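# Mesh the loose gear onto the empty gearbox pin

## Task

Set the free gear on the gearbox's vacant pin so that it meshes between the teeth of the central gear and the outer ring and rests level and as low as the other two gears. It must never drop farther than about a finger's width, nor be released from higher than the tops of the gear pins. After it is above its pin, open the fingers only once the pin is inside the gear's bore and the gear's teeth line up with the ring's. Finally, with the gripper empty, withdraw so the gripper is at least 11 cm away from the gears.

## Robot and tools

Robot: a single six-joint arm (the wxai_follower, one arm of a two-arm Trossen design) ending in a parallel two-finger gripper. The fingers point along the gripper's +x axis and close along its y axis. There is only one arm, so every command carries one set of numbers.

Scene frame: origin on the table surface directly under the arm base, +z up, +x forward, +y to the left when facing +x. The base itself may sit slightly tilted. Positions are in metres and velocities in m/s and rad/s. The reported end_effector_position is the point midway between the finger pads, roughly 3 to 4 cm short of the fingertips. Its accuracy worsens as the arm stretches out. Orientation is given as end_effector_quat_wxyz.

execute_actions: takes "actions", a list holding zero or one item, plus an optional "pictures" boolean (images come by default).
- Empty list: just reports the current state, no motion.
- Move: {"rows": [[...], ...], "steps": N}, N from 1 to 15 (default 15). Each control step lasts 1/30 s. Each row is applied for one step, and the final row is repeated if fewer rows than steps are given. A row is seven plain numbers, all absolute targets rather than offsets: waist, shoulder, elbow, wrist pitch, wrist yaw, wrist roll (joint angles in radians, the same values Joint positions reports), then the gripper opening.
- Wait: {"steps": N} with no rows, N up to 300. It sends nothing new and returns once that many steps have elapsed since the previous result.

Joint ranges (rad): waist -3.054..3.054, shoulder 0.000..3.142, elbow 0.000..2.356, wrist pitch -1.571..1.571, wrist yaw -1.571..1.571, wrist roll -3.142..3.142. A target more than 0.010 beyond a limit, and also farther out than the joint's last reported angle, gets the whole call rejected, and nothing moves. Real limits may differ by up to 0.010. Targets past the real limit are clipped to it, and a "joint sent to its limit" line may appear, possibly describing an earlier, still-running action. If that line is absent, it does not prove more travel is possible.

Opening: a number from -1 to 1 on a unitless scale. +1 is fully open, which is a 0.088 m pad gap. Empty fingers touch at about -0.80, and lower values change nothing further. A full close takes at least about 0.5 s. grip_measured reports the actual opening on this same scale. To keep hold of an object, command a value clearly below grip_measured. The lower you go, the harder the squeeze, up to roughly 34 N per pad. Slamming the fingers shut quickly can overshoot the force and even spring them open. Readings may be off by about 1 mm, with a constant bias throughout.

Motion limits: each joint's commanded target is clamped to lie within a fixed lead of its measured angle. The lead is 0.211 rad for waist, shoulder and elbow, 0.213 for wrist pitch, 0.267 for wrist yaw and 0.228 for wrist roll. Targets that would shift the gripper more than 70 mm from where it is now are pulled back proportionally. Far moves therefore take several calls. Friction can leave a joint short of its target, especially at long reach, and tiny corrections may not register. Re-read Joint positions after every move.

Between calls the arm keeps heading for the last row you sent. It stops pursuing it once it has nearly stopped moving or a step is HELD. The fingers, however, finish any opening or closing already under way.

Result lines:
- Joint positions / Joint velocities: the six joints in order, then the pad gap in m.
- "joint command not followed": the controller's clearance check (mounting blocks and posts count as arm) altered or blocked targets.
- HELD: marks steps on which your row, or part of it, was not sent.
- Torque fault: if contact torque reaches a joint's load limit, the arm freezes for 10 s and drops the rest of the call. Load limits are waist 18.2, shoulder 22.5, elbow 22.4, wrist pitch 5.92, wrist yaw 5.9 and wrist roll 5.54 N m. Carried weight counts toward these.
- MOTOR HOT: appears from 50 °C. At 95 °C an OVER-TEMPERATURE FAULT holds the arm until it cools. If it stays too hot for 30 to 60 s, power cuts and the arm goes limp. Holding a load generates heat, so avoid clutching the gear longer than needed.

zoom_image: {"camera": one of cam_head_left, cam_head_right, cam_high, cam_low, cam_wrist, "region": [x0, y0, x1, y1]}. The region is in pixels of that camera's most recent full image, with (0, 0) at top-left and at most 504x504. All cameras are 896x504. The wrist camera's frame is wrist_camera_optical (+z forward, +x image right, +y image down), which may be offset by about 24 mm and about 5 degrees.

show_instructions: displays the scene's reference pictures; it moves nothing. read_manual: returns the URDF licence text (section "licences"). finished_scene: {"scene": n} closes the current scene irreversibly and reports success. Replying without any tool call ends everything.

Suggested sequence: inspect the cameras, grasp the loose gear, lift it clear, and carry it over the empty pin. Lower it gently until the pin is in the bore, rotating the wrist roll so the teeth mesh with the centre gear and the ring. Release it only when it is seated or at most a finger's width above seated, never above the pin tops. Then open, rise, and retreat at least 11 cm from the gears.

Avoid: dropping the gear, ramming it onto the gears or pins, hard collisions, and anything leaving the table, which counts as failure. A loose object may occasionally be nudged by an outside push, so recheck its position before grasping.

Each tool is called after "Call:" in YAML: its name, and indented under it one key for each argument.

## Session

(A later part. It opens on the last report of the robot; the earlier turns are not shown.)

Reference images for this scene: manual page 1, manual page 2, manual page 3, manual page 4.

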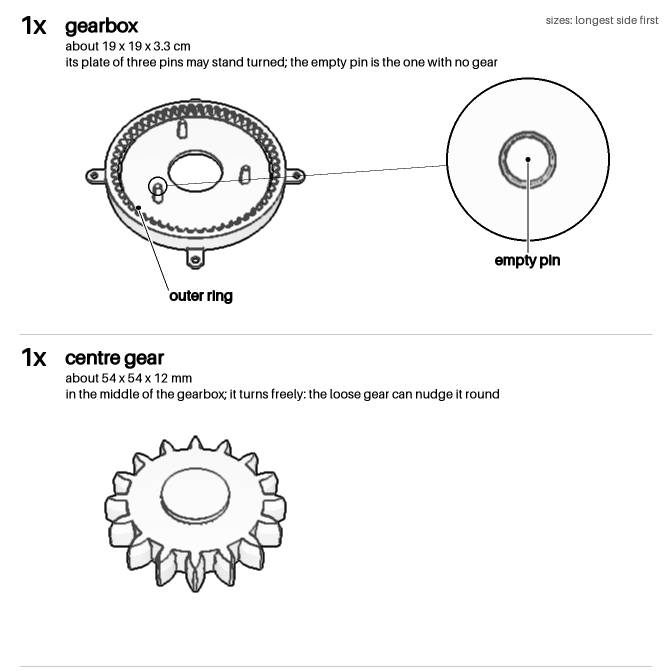

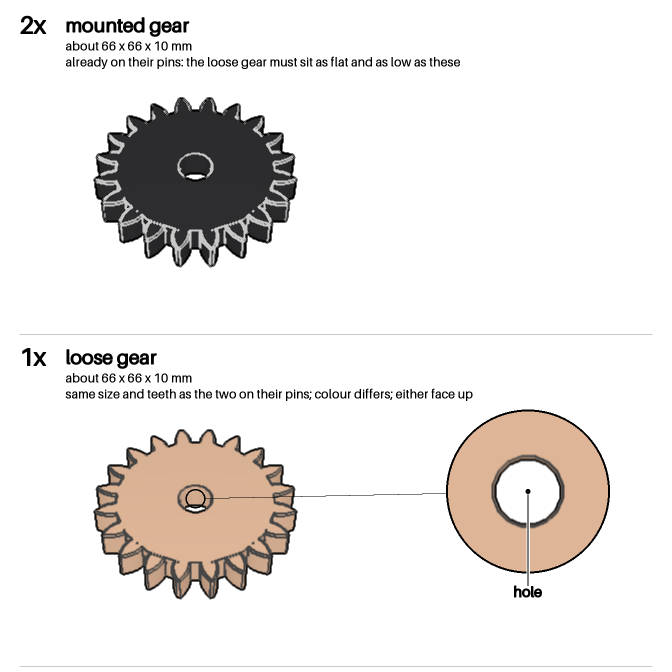

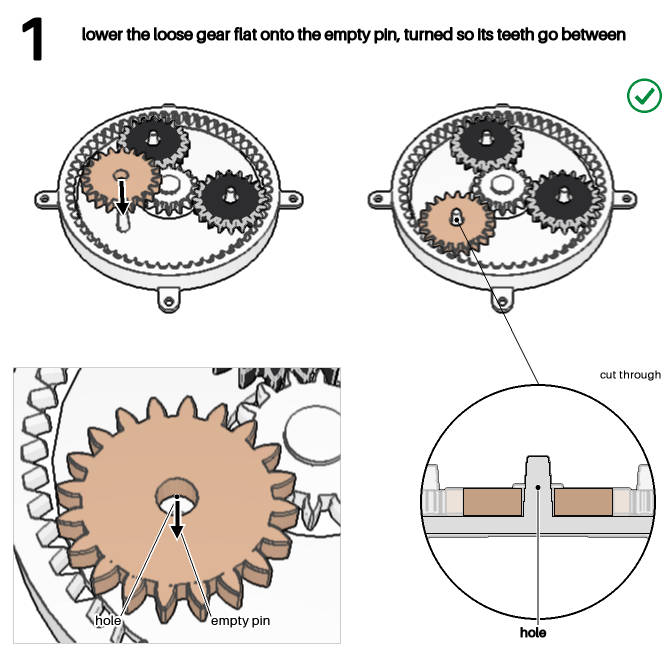

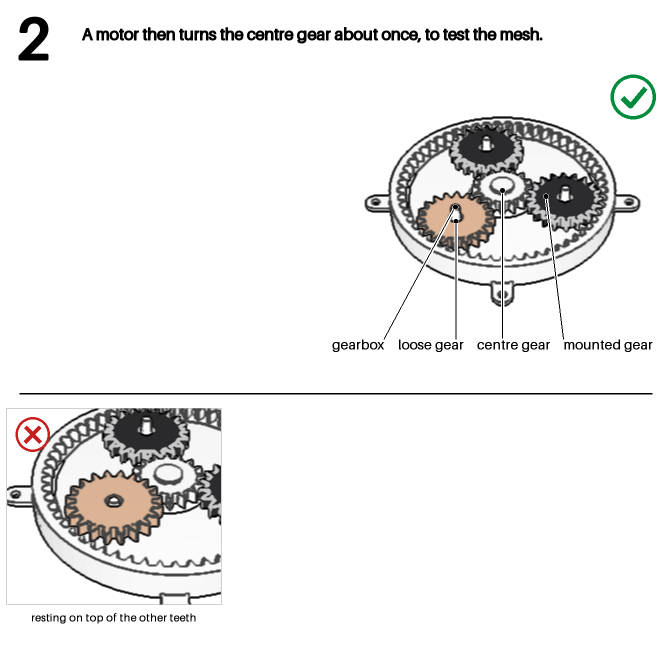

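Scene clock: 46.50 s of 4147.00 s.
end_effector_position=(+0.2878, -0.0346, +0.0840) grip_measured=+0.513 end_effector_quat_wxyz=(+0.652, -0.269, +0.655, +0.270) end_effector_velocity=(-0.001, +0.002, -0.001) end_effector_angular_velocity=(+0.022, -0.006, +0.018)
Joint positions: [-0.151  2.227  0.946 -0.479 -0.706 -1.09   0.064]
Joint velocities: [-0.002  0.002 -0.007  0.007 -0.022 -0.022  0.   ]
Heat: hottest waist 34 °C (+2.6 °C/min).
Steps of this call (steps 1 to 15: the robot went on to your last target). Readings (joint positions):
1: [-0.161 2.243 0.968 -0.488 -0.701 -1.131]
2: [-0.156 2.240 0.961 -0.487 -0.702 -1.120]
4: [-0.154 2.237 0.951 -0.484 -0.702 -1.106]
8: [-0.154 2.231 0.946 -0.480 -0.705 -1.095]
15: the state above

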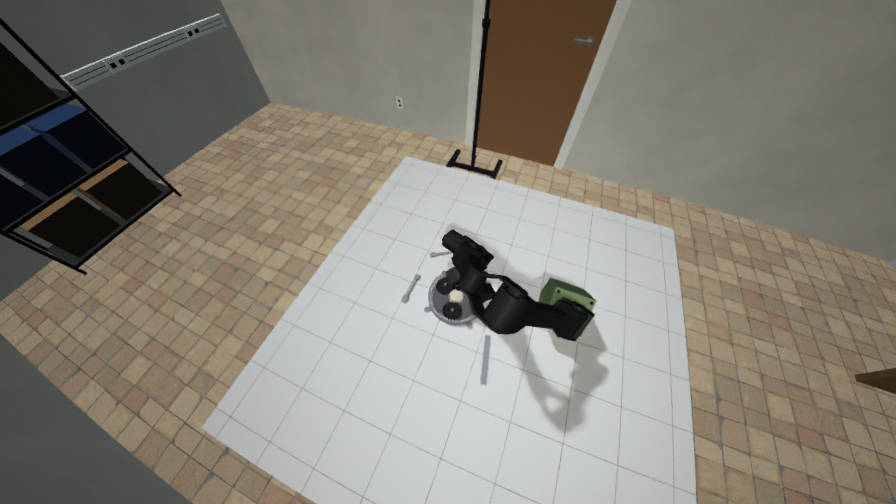

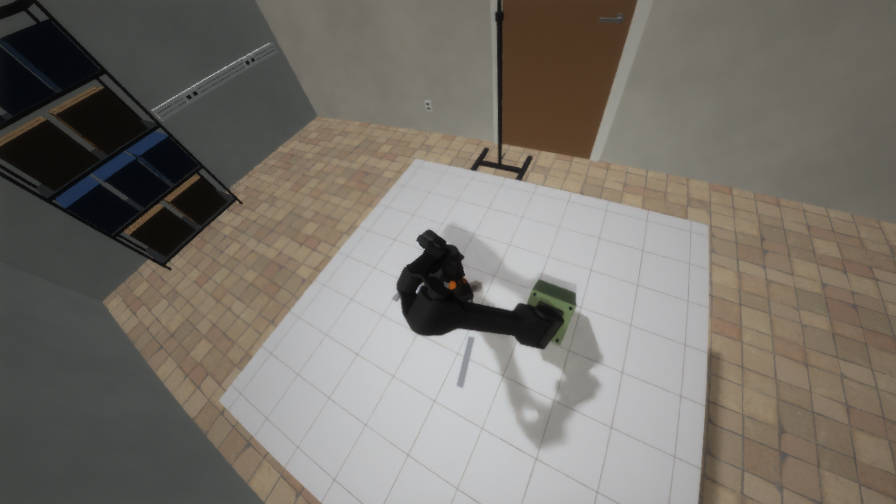

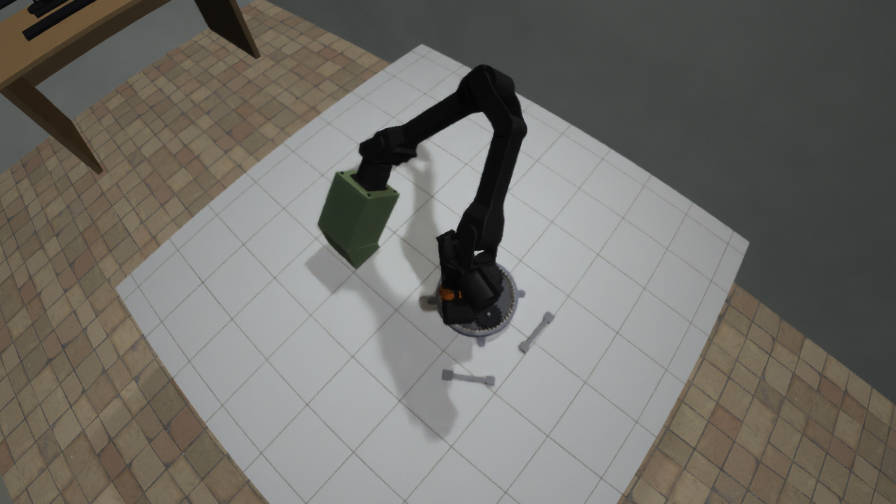

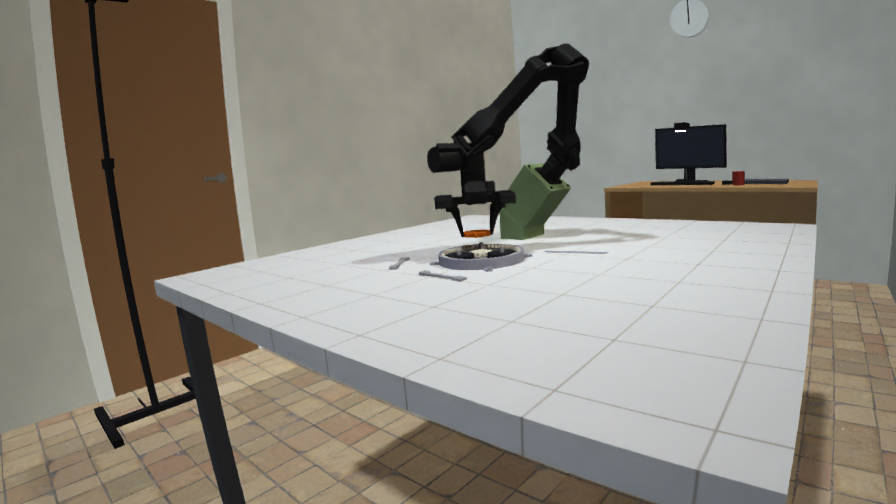

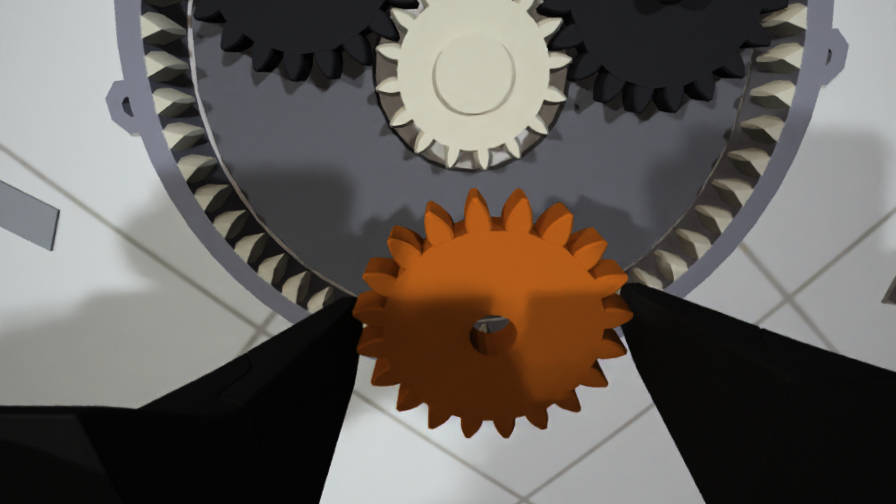

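Call:
execute_actions:
  actions:
    - {"rows":[[-0.135,2.22,0.93,-0.455,-0.708,-1.07,0.2],[-0.135,2.22,0.93,-0.455,-0.708,-1.07,0.2],[-0.135,2.22,0.93,-0.455,-0.708,-1.07,0.2],[-0.116,2.22,0.915,-0.427,-0.712,-1.045,0.2]],"steps":15}

Call:
zoom_image:
  camera: "cam_wrist"
  region: [435,290,555,380]

Call:
zoom_image:
  camera: "cam_low"
  region: [420,215,540,275]

Scene clock: 59.90 s of 4147.00 s.
end_effector_position=(+0.2860, -0.0291, +0.0750) grip_measured=+0.512 end_effector_quat_wxyz=(+0.650, -0.271, +0.656, +0.271) end_effector_velocity=(+0.002, +0.001, -0.001) end_effector_angular_velocity=(+0.004, -0.013, +0.006)
Joint positions: [-0.117  2.225  0.921 -0.429 -0.708 -1.051  0.064]
Joint velocities: [ 0.002 -0.002 -0.007  0.022 -0.007  0.007 -0.   ]
Heat: hottest shoulder 36 °C (+4.0 °C/min).
Steps of this call (steps 1 to 15: the robot went on to your last target; steps 16 to 387: nothing new was sent; steps 388 to 402: all 15 steps of this action). Readings (joint positions):
388: [-0.149 2.225 0.943 -0.474 -0.707 -1.086]
389: [-0.146 2.225 0.942 -0.469 -0.707 -1.083]
391: [-0.140 2.225 0.937 -0.458 -0.707 -1.074]
395: [-0.120 2.225 0.925 -0.439 -0.708 -1.057]
402: the state above

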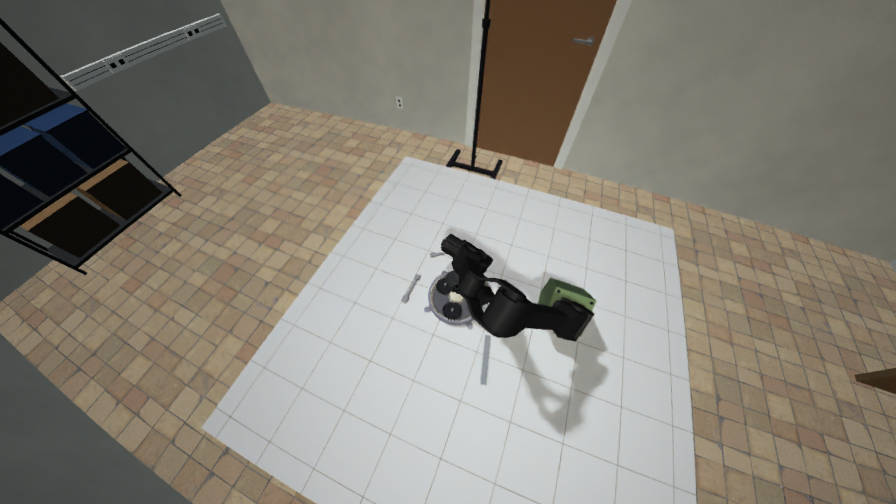

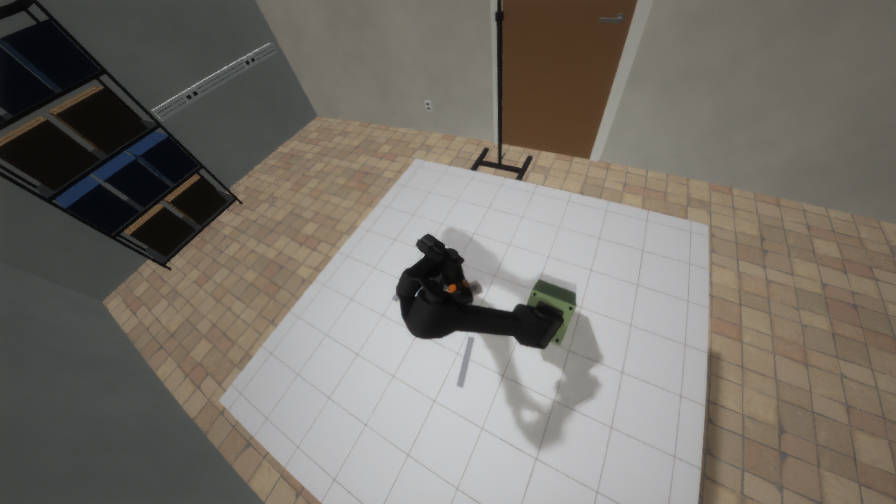

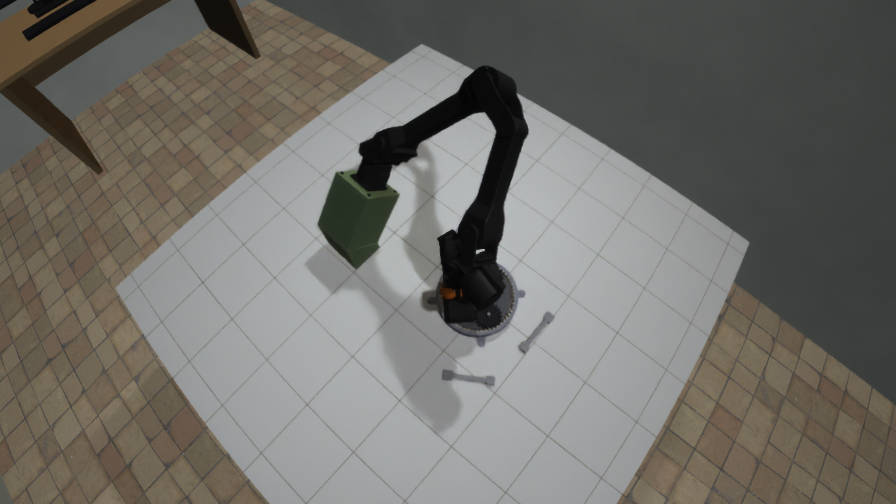

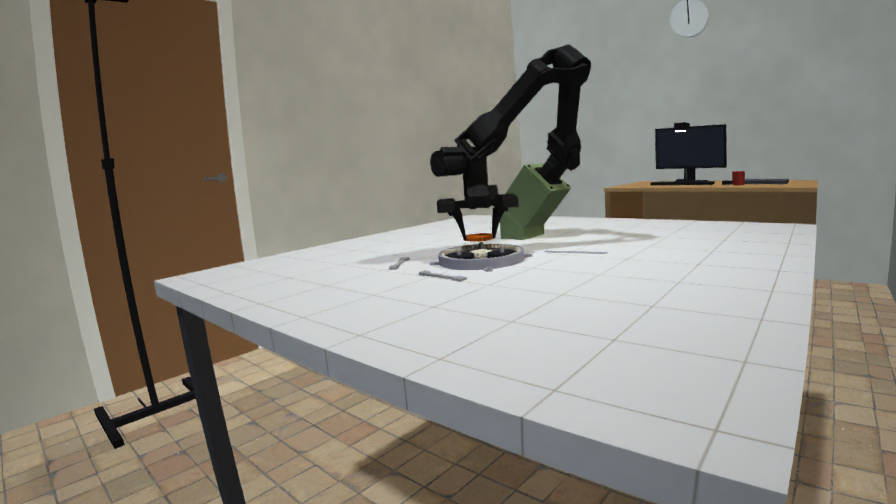

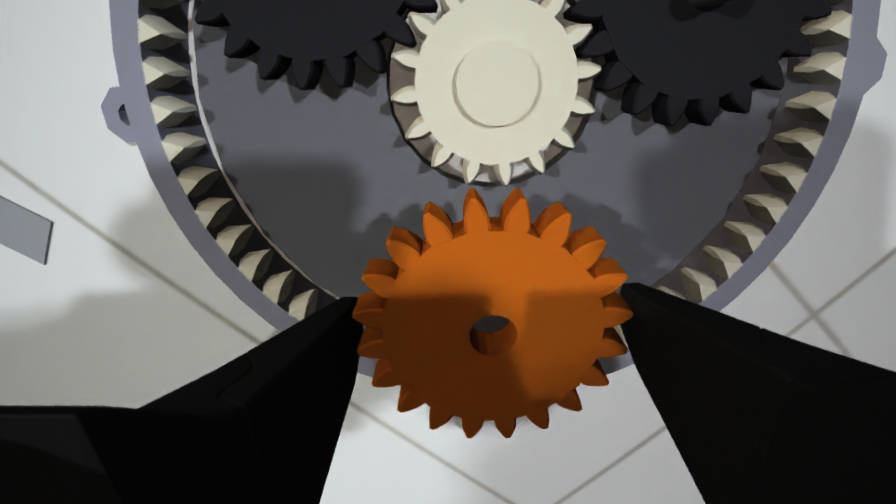

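Region (435, 290, 555, 380) of cam_wrist's 896x504 image, scaled by 4.200, with more detail than that image has; it fills the top 378 rows of this view, and the rest is white.

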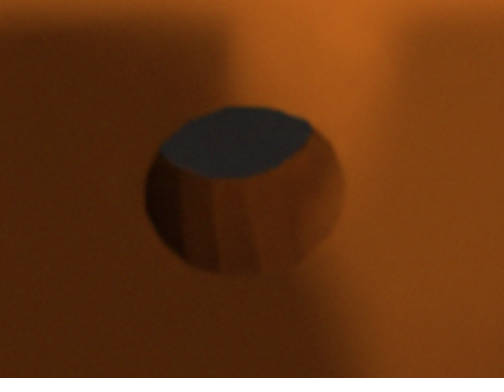

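Region (420, 215, 540, 275) of cam_low's 896x504 image, scaled by 4.200, with more detail than that image has.

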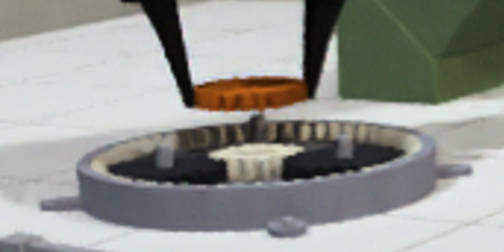

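Call:
execute_actions:
  actions:
    - {"rows":[[-0.109,2.205,0.905,-0.424,-0.712,-1.04,0.2],[-0.109,2.205,0.905,-0.424,-0.712,-1.04,0.2],[-0.109,2.205,0.905,-0.424,-0.712,-1.04,0.2],[-0.109,2.205,0.905,-0.424,-0.712,-1.04,0.2],[-0.109,2.205,0.905,-0.424,-0.712,-1.04,0.2],[-0.109,2.205,0.905,-0.424,-0.712,-1.04,0.2],[-0.098,2.23,0.9,-0.398,-0.712,-1.026,0.2],[-0.098,2.23,0.9,-0.398,-0.712,-1.026,0.2],[-0.098,2.23,0.9,-0.398,-0.712,-1.026,0.2],[-0.088,2.242,0.894,-0.373,-0.713,-1.012,0.2]],"steps":15}

Call:
zoom_image:
  camera: "cam_wrist"
  region: [435,290,555,380]

Call:
zoom_image:
  camera: "cam_low"
  region: [420,215,540,275]

Scene clock: 74.20 s of 4147.00 s.
end_effector_position=(+0.2840, -0.0260, +0.0664) grip_measured=+0.506 end_effector_quat_wxyz=(+0.649, -0.273, +0.657, +0.271) end_effector_velocity=(-0.015, -0.005, -0.017) end_effector_angular_velocity=(-0.002, +0.036, -0.023)
Joint positions: [-0.09   2.23   0.901 -0.382 -0.709 -1.02   0.064]
Joint velocities: [ 0.022  0.042 -0.037  0.051  0.007  0.022 -0.002]
Heat: hottest shoulder 37 °C (+5.0 °C/min).
Steps of this call (steps 1 to 15: the robot went on to your last target; steps 16 to 414: nothing new was sent; steps 415 to 429: all 15 steps of this action). Readings (joint positions):
415: [-0.116 2.224 0.919 -0.427 -0.709 -1.048]
416: [-0.114 2.224 0.917 -0.427 -0.709 -1.047]
418: [-0.112 2.222 0.914 -0.427 -0.709 -1.046]
422: [-0.107 2.221 0.909 -0.416 -0.709 -1.039]
429: the state above

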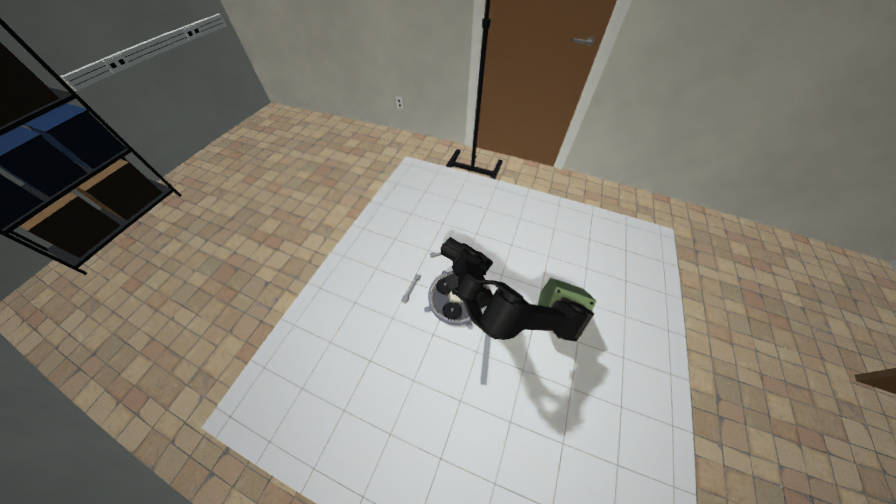

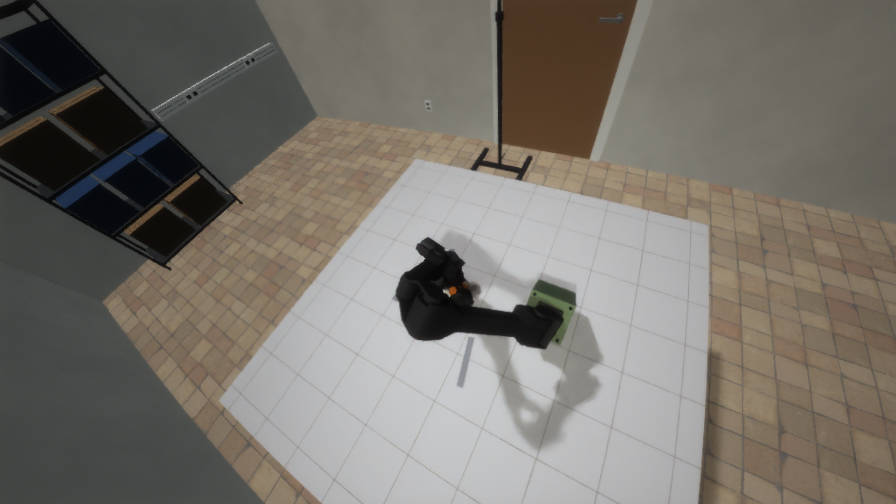

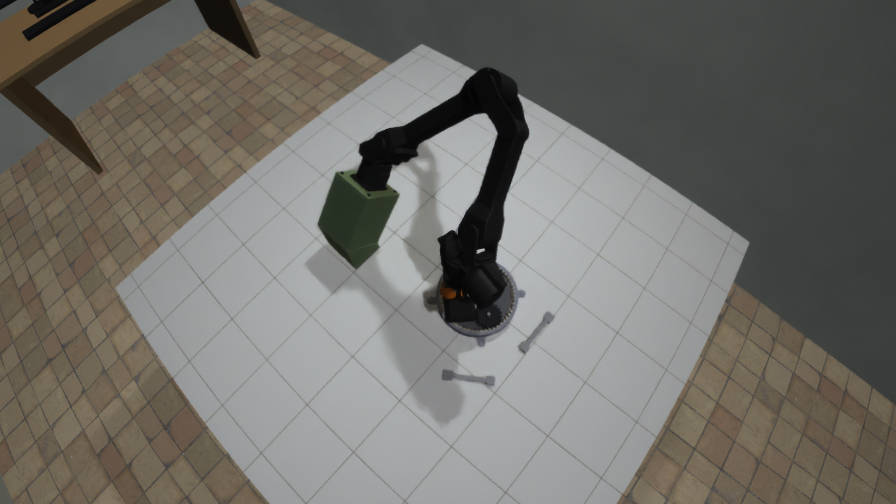

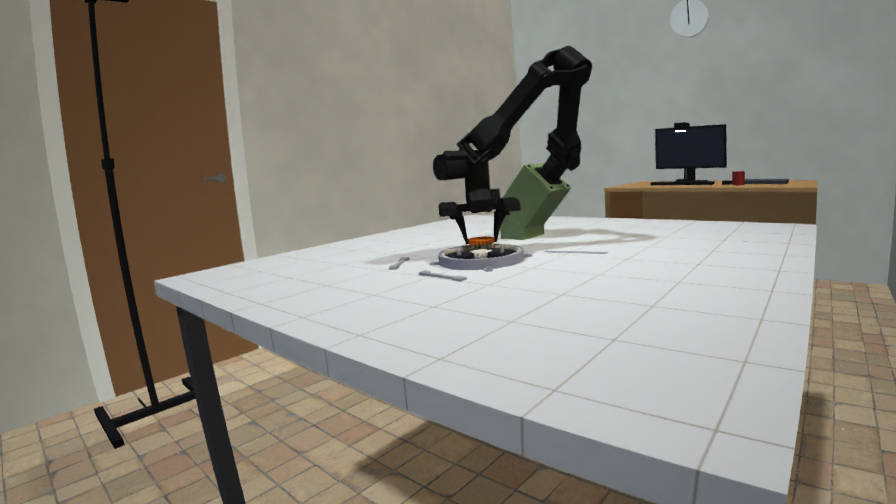

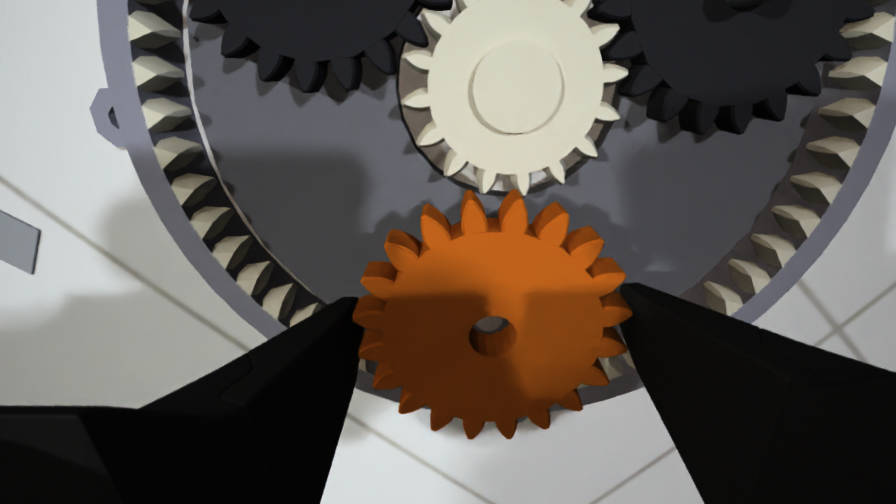

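Region (435, 290, 555, 380) of cam_wrist's 896x504 image, scaled by 4.200, with more detail than that image has; it fills the top 378 rows of this view, and the rest is white.

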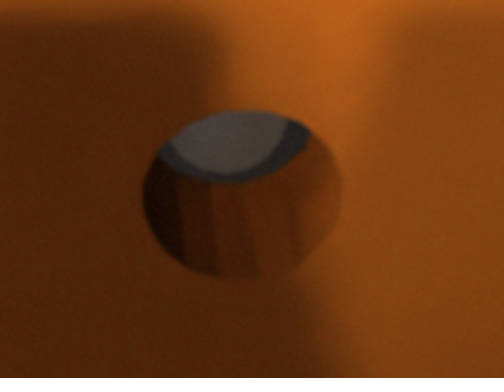

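Region (420, 215, 540, 275) of cam_low's 896x504 image, scaled by 4.200, with more detail than that image has.

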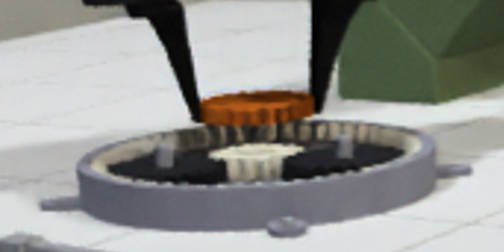

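Call:
execute_actions:
  actions:
    - {"rows":[[-0.082,2.248,0.891,-0.358,-0.713,-1.004,0.2],[-0.082,2.248,0.891,-0.358,-0.713,-1.004,0.2],[-0.082,2.248,0.891,-0.358,-0.713,-1.004,0.2],[-0.082,2.248,0.891,-0.358,-0.713,-1.004,0.2],[-0.075,2.256,0.887,-0.342,-0.714,-0.996,0.2]],"steps":15}

Call:
zoom_image:
  camera: "cam_wrist"
  region: [400,140,640,380]

Scene clock: 81.10 s of 4147.00 s.
end_effector_position=(+0.2832, -0.0267, +0.0593) grip_measured=+0.506 end_effector_quat_wxyz=(+0.649, -0.273, +0.657, +0.271) end_effector_velocity=(-0.002, +0.003, -0.000) end_effector_angular_velocity=(+0.023, +0.003, -0.003)
Joint positions: [-0.075  2.247  0.892 -0.344 -0.71  -1.001  0.064]
Joint velocities: [-0.002  0.002 -0.002 -0.007 -0.022 -0.007  0.   ]
Heat: hottest waist 36 °C (+4.0 °C/min).
Steps of this call (steps 1 to 15: the robot went on to your last target; steps 16 to 192: nothing new was sent; steps 193 to 207: all 15 steps of this action). Readings (joint positions):
193: [-0.088 2.234 0.898 -0.373 -0.710 -1.015]
194: [-0.087 2.235 0.898 -0.369 -0.710 -1.013]
196: [-0.085 2.237 0.898 -0.365 -0.710 -1.011]
200: [-0.078 2.243 0.895 -0.350 -0.710 -1.004]
207: the state above

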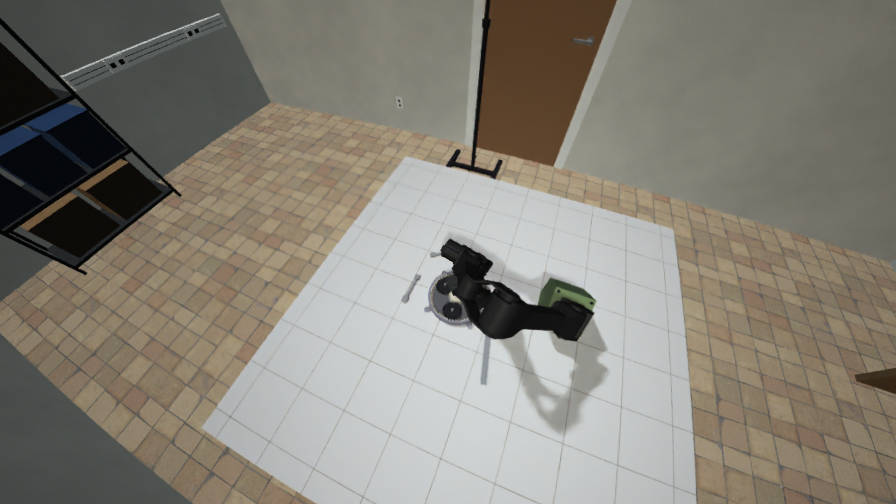

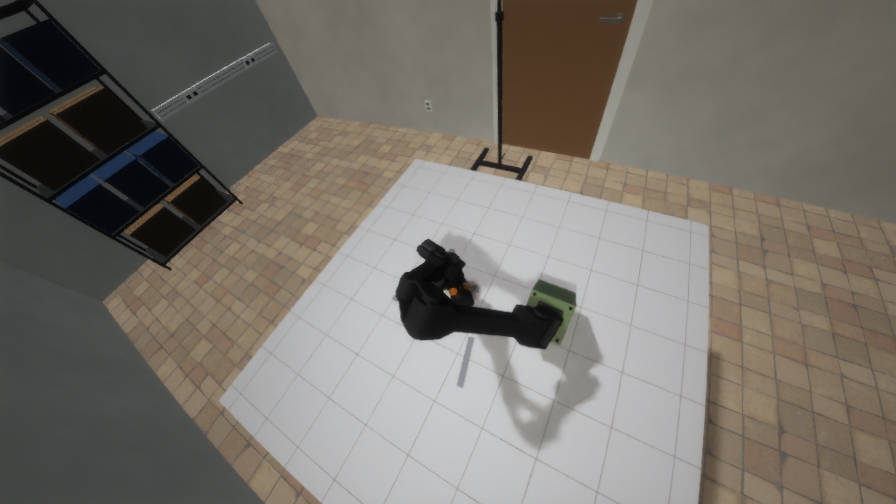

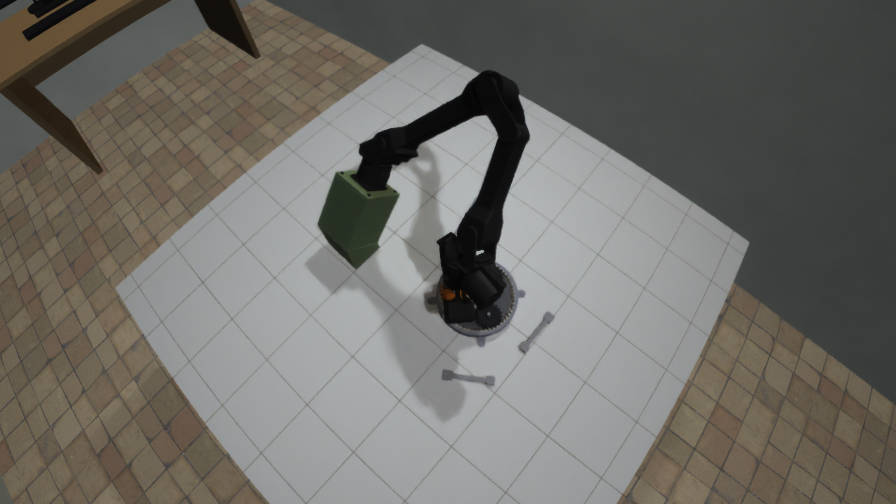

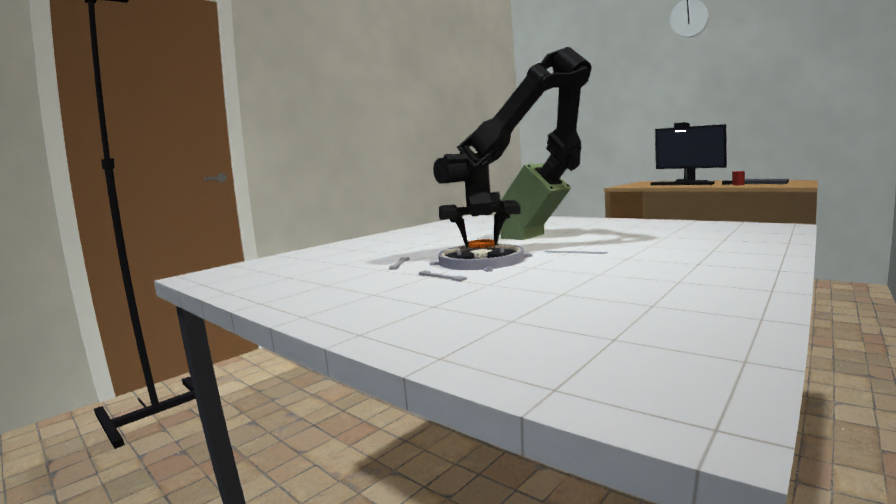

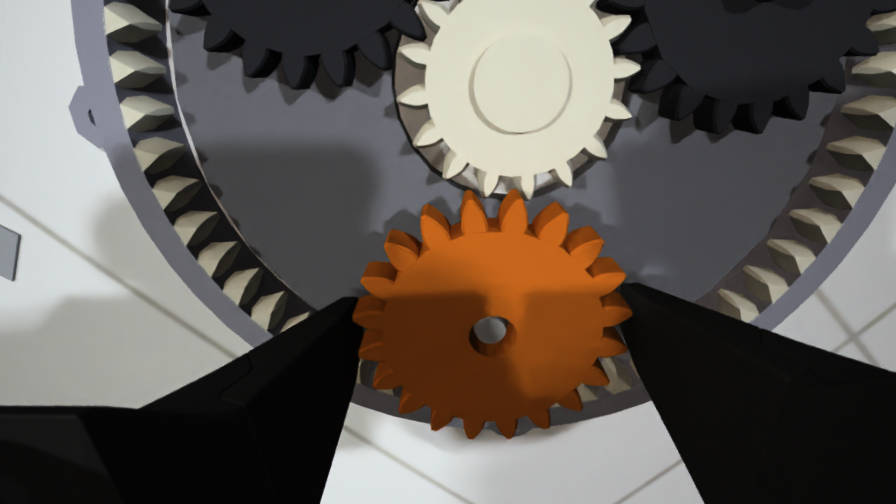

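Region (400, 140, 640, 380) of cam_wrist's 896x504 image, scaled by 2.100, with more detail than that image has.

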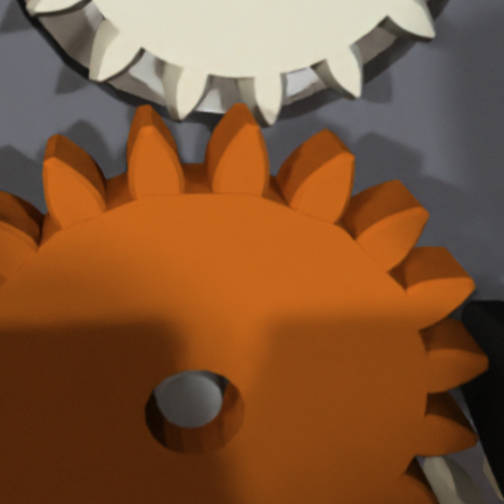

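Call:
execute_actions:
  actions:
    - {"rows":[[-0.069,2.262,0.884,-0.327,-0.714,-1.034,0.2]],"steps":15}

Scene clock: 91.40 s of 4147.00 s.
end_effector_position=(+0.2831, -0.0268, +0.0565) grip_measured=+0.506 end_effector_quat_wxyz=(+0.644, -0.285, +0.651, +0.283) end_effector_velocity=(-0.003, +0.002, +0.002) end_effector_angular_velocity=(+0.010, +0.010, +0.023)
Joint positions: [-0.069  2.253  0.889 -0.329 -0.711 -1.029  0.064]
Joint velocities: [-0.002 -0.007 -0.002 -0.022 -0.007 -0.037 -0.   ]
Heat: hottest waist 37 °C (+4.0 °C/min).
Steps of this call (steps 1 to 15: the robot went on to your last target; steps 16 to 294: nothing new was sent; steps 295 to 309: all 15 steps of this action). Readings (joint positions):
295: [-0.075 2.248 0.891 -0.341 -0.711 -1.002]
296: [-0.074 2.249 0.891 -0.337 -0.711 -1.008]
298: [-0.072 2.251 0.890 -0.333 -0.711 -1.017]
302: [-0.070 2.253 0.889 -0.330 -0.711 -1.026]
309: the state above

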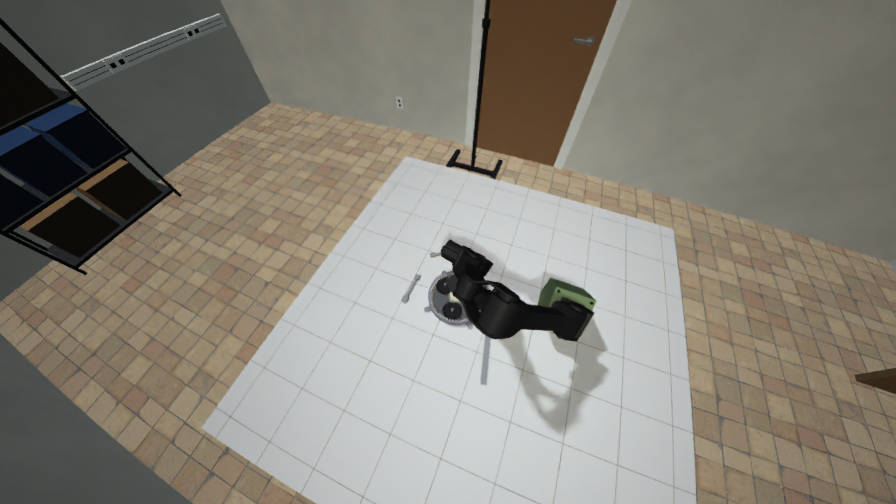

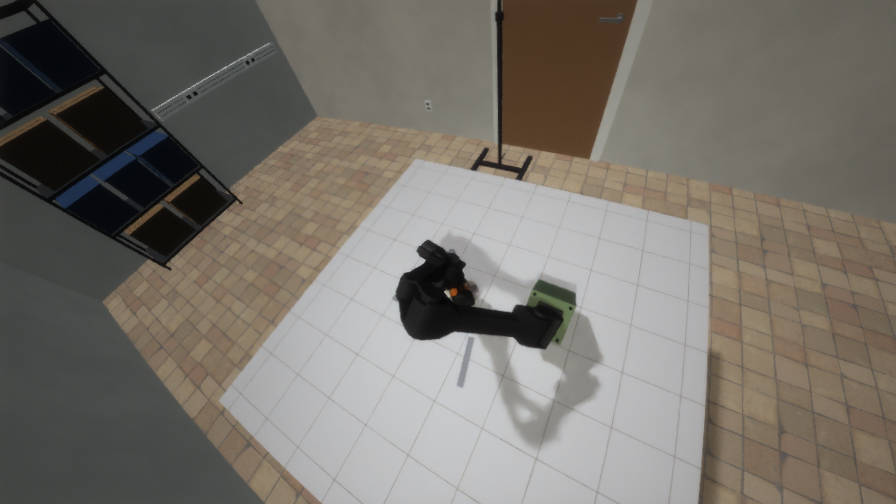

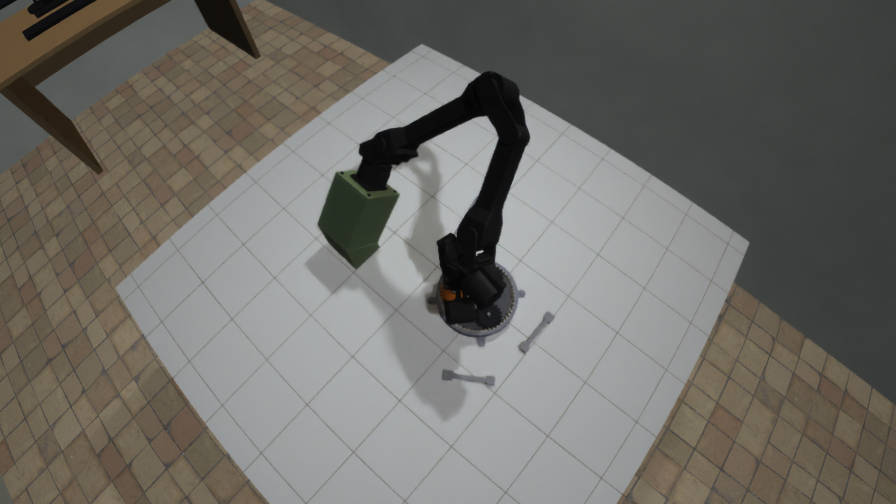

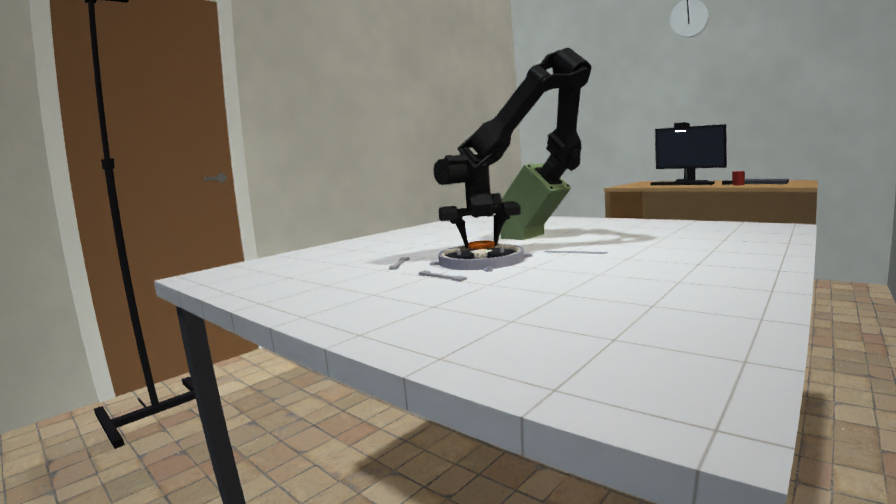

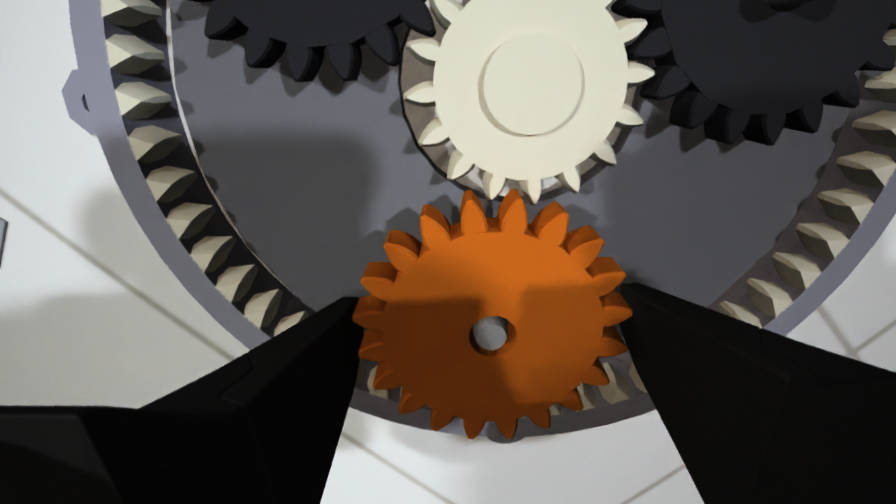

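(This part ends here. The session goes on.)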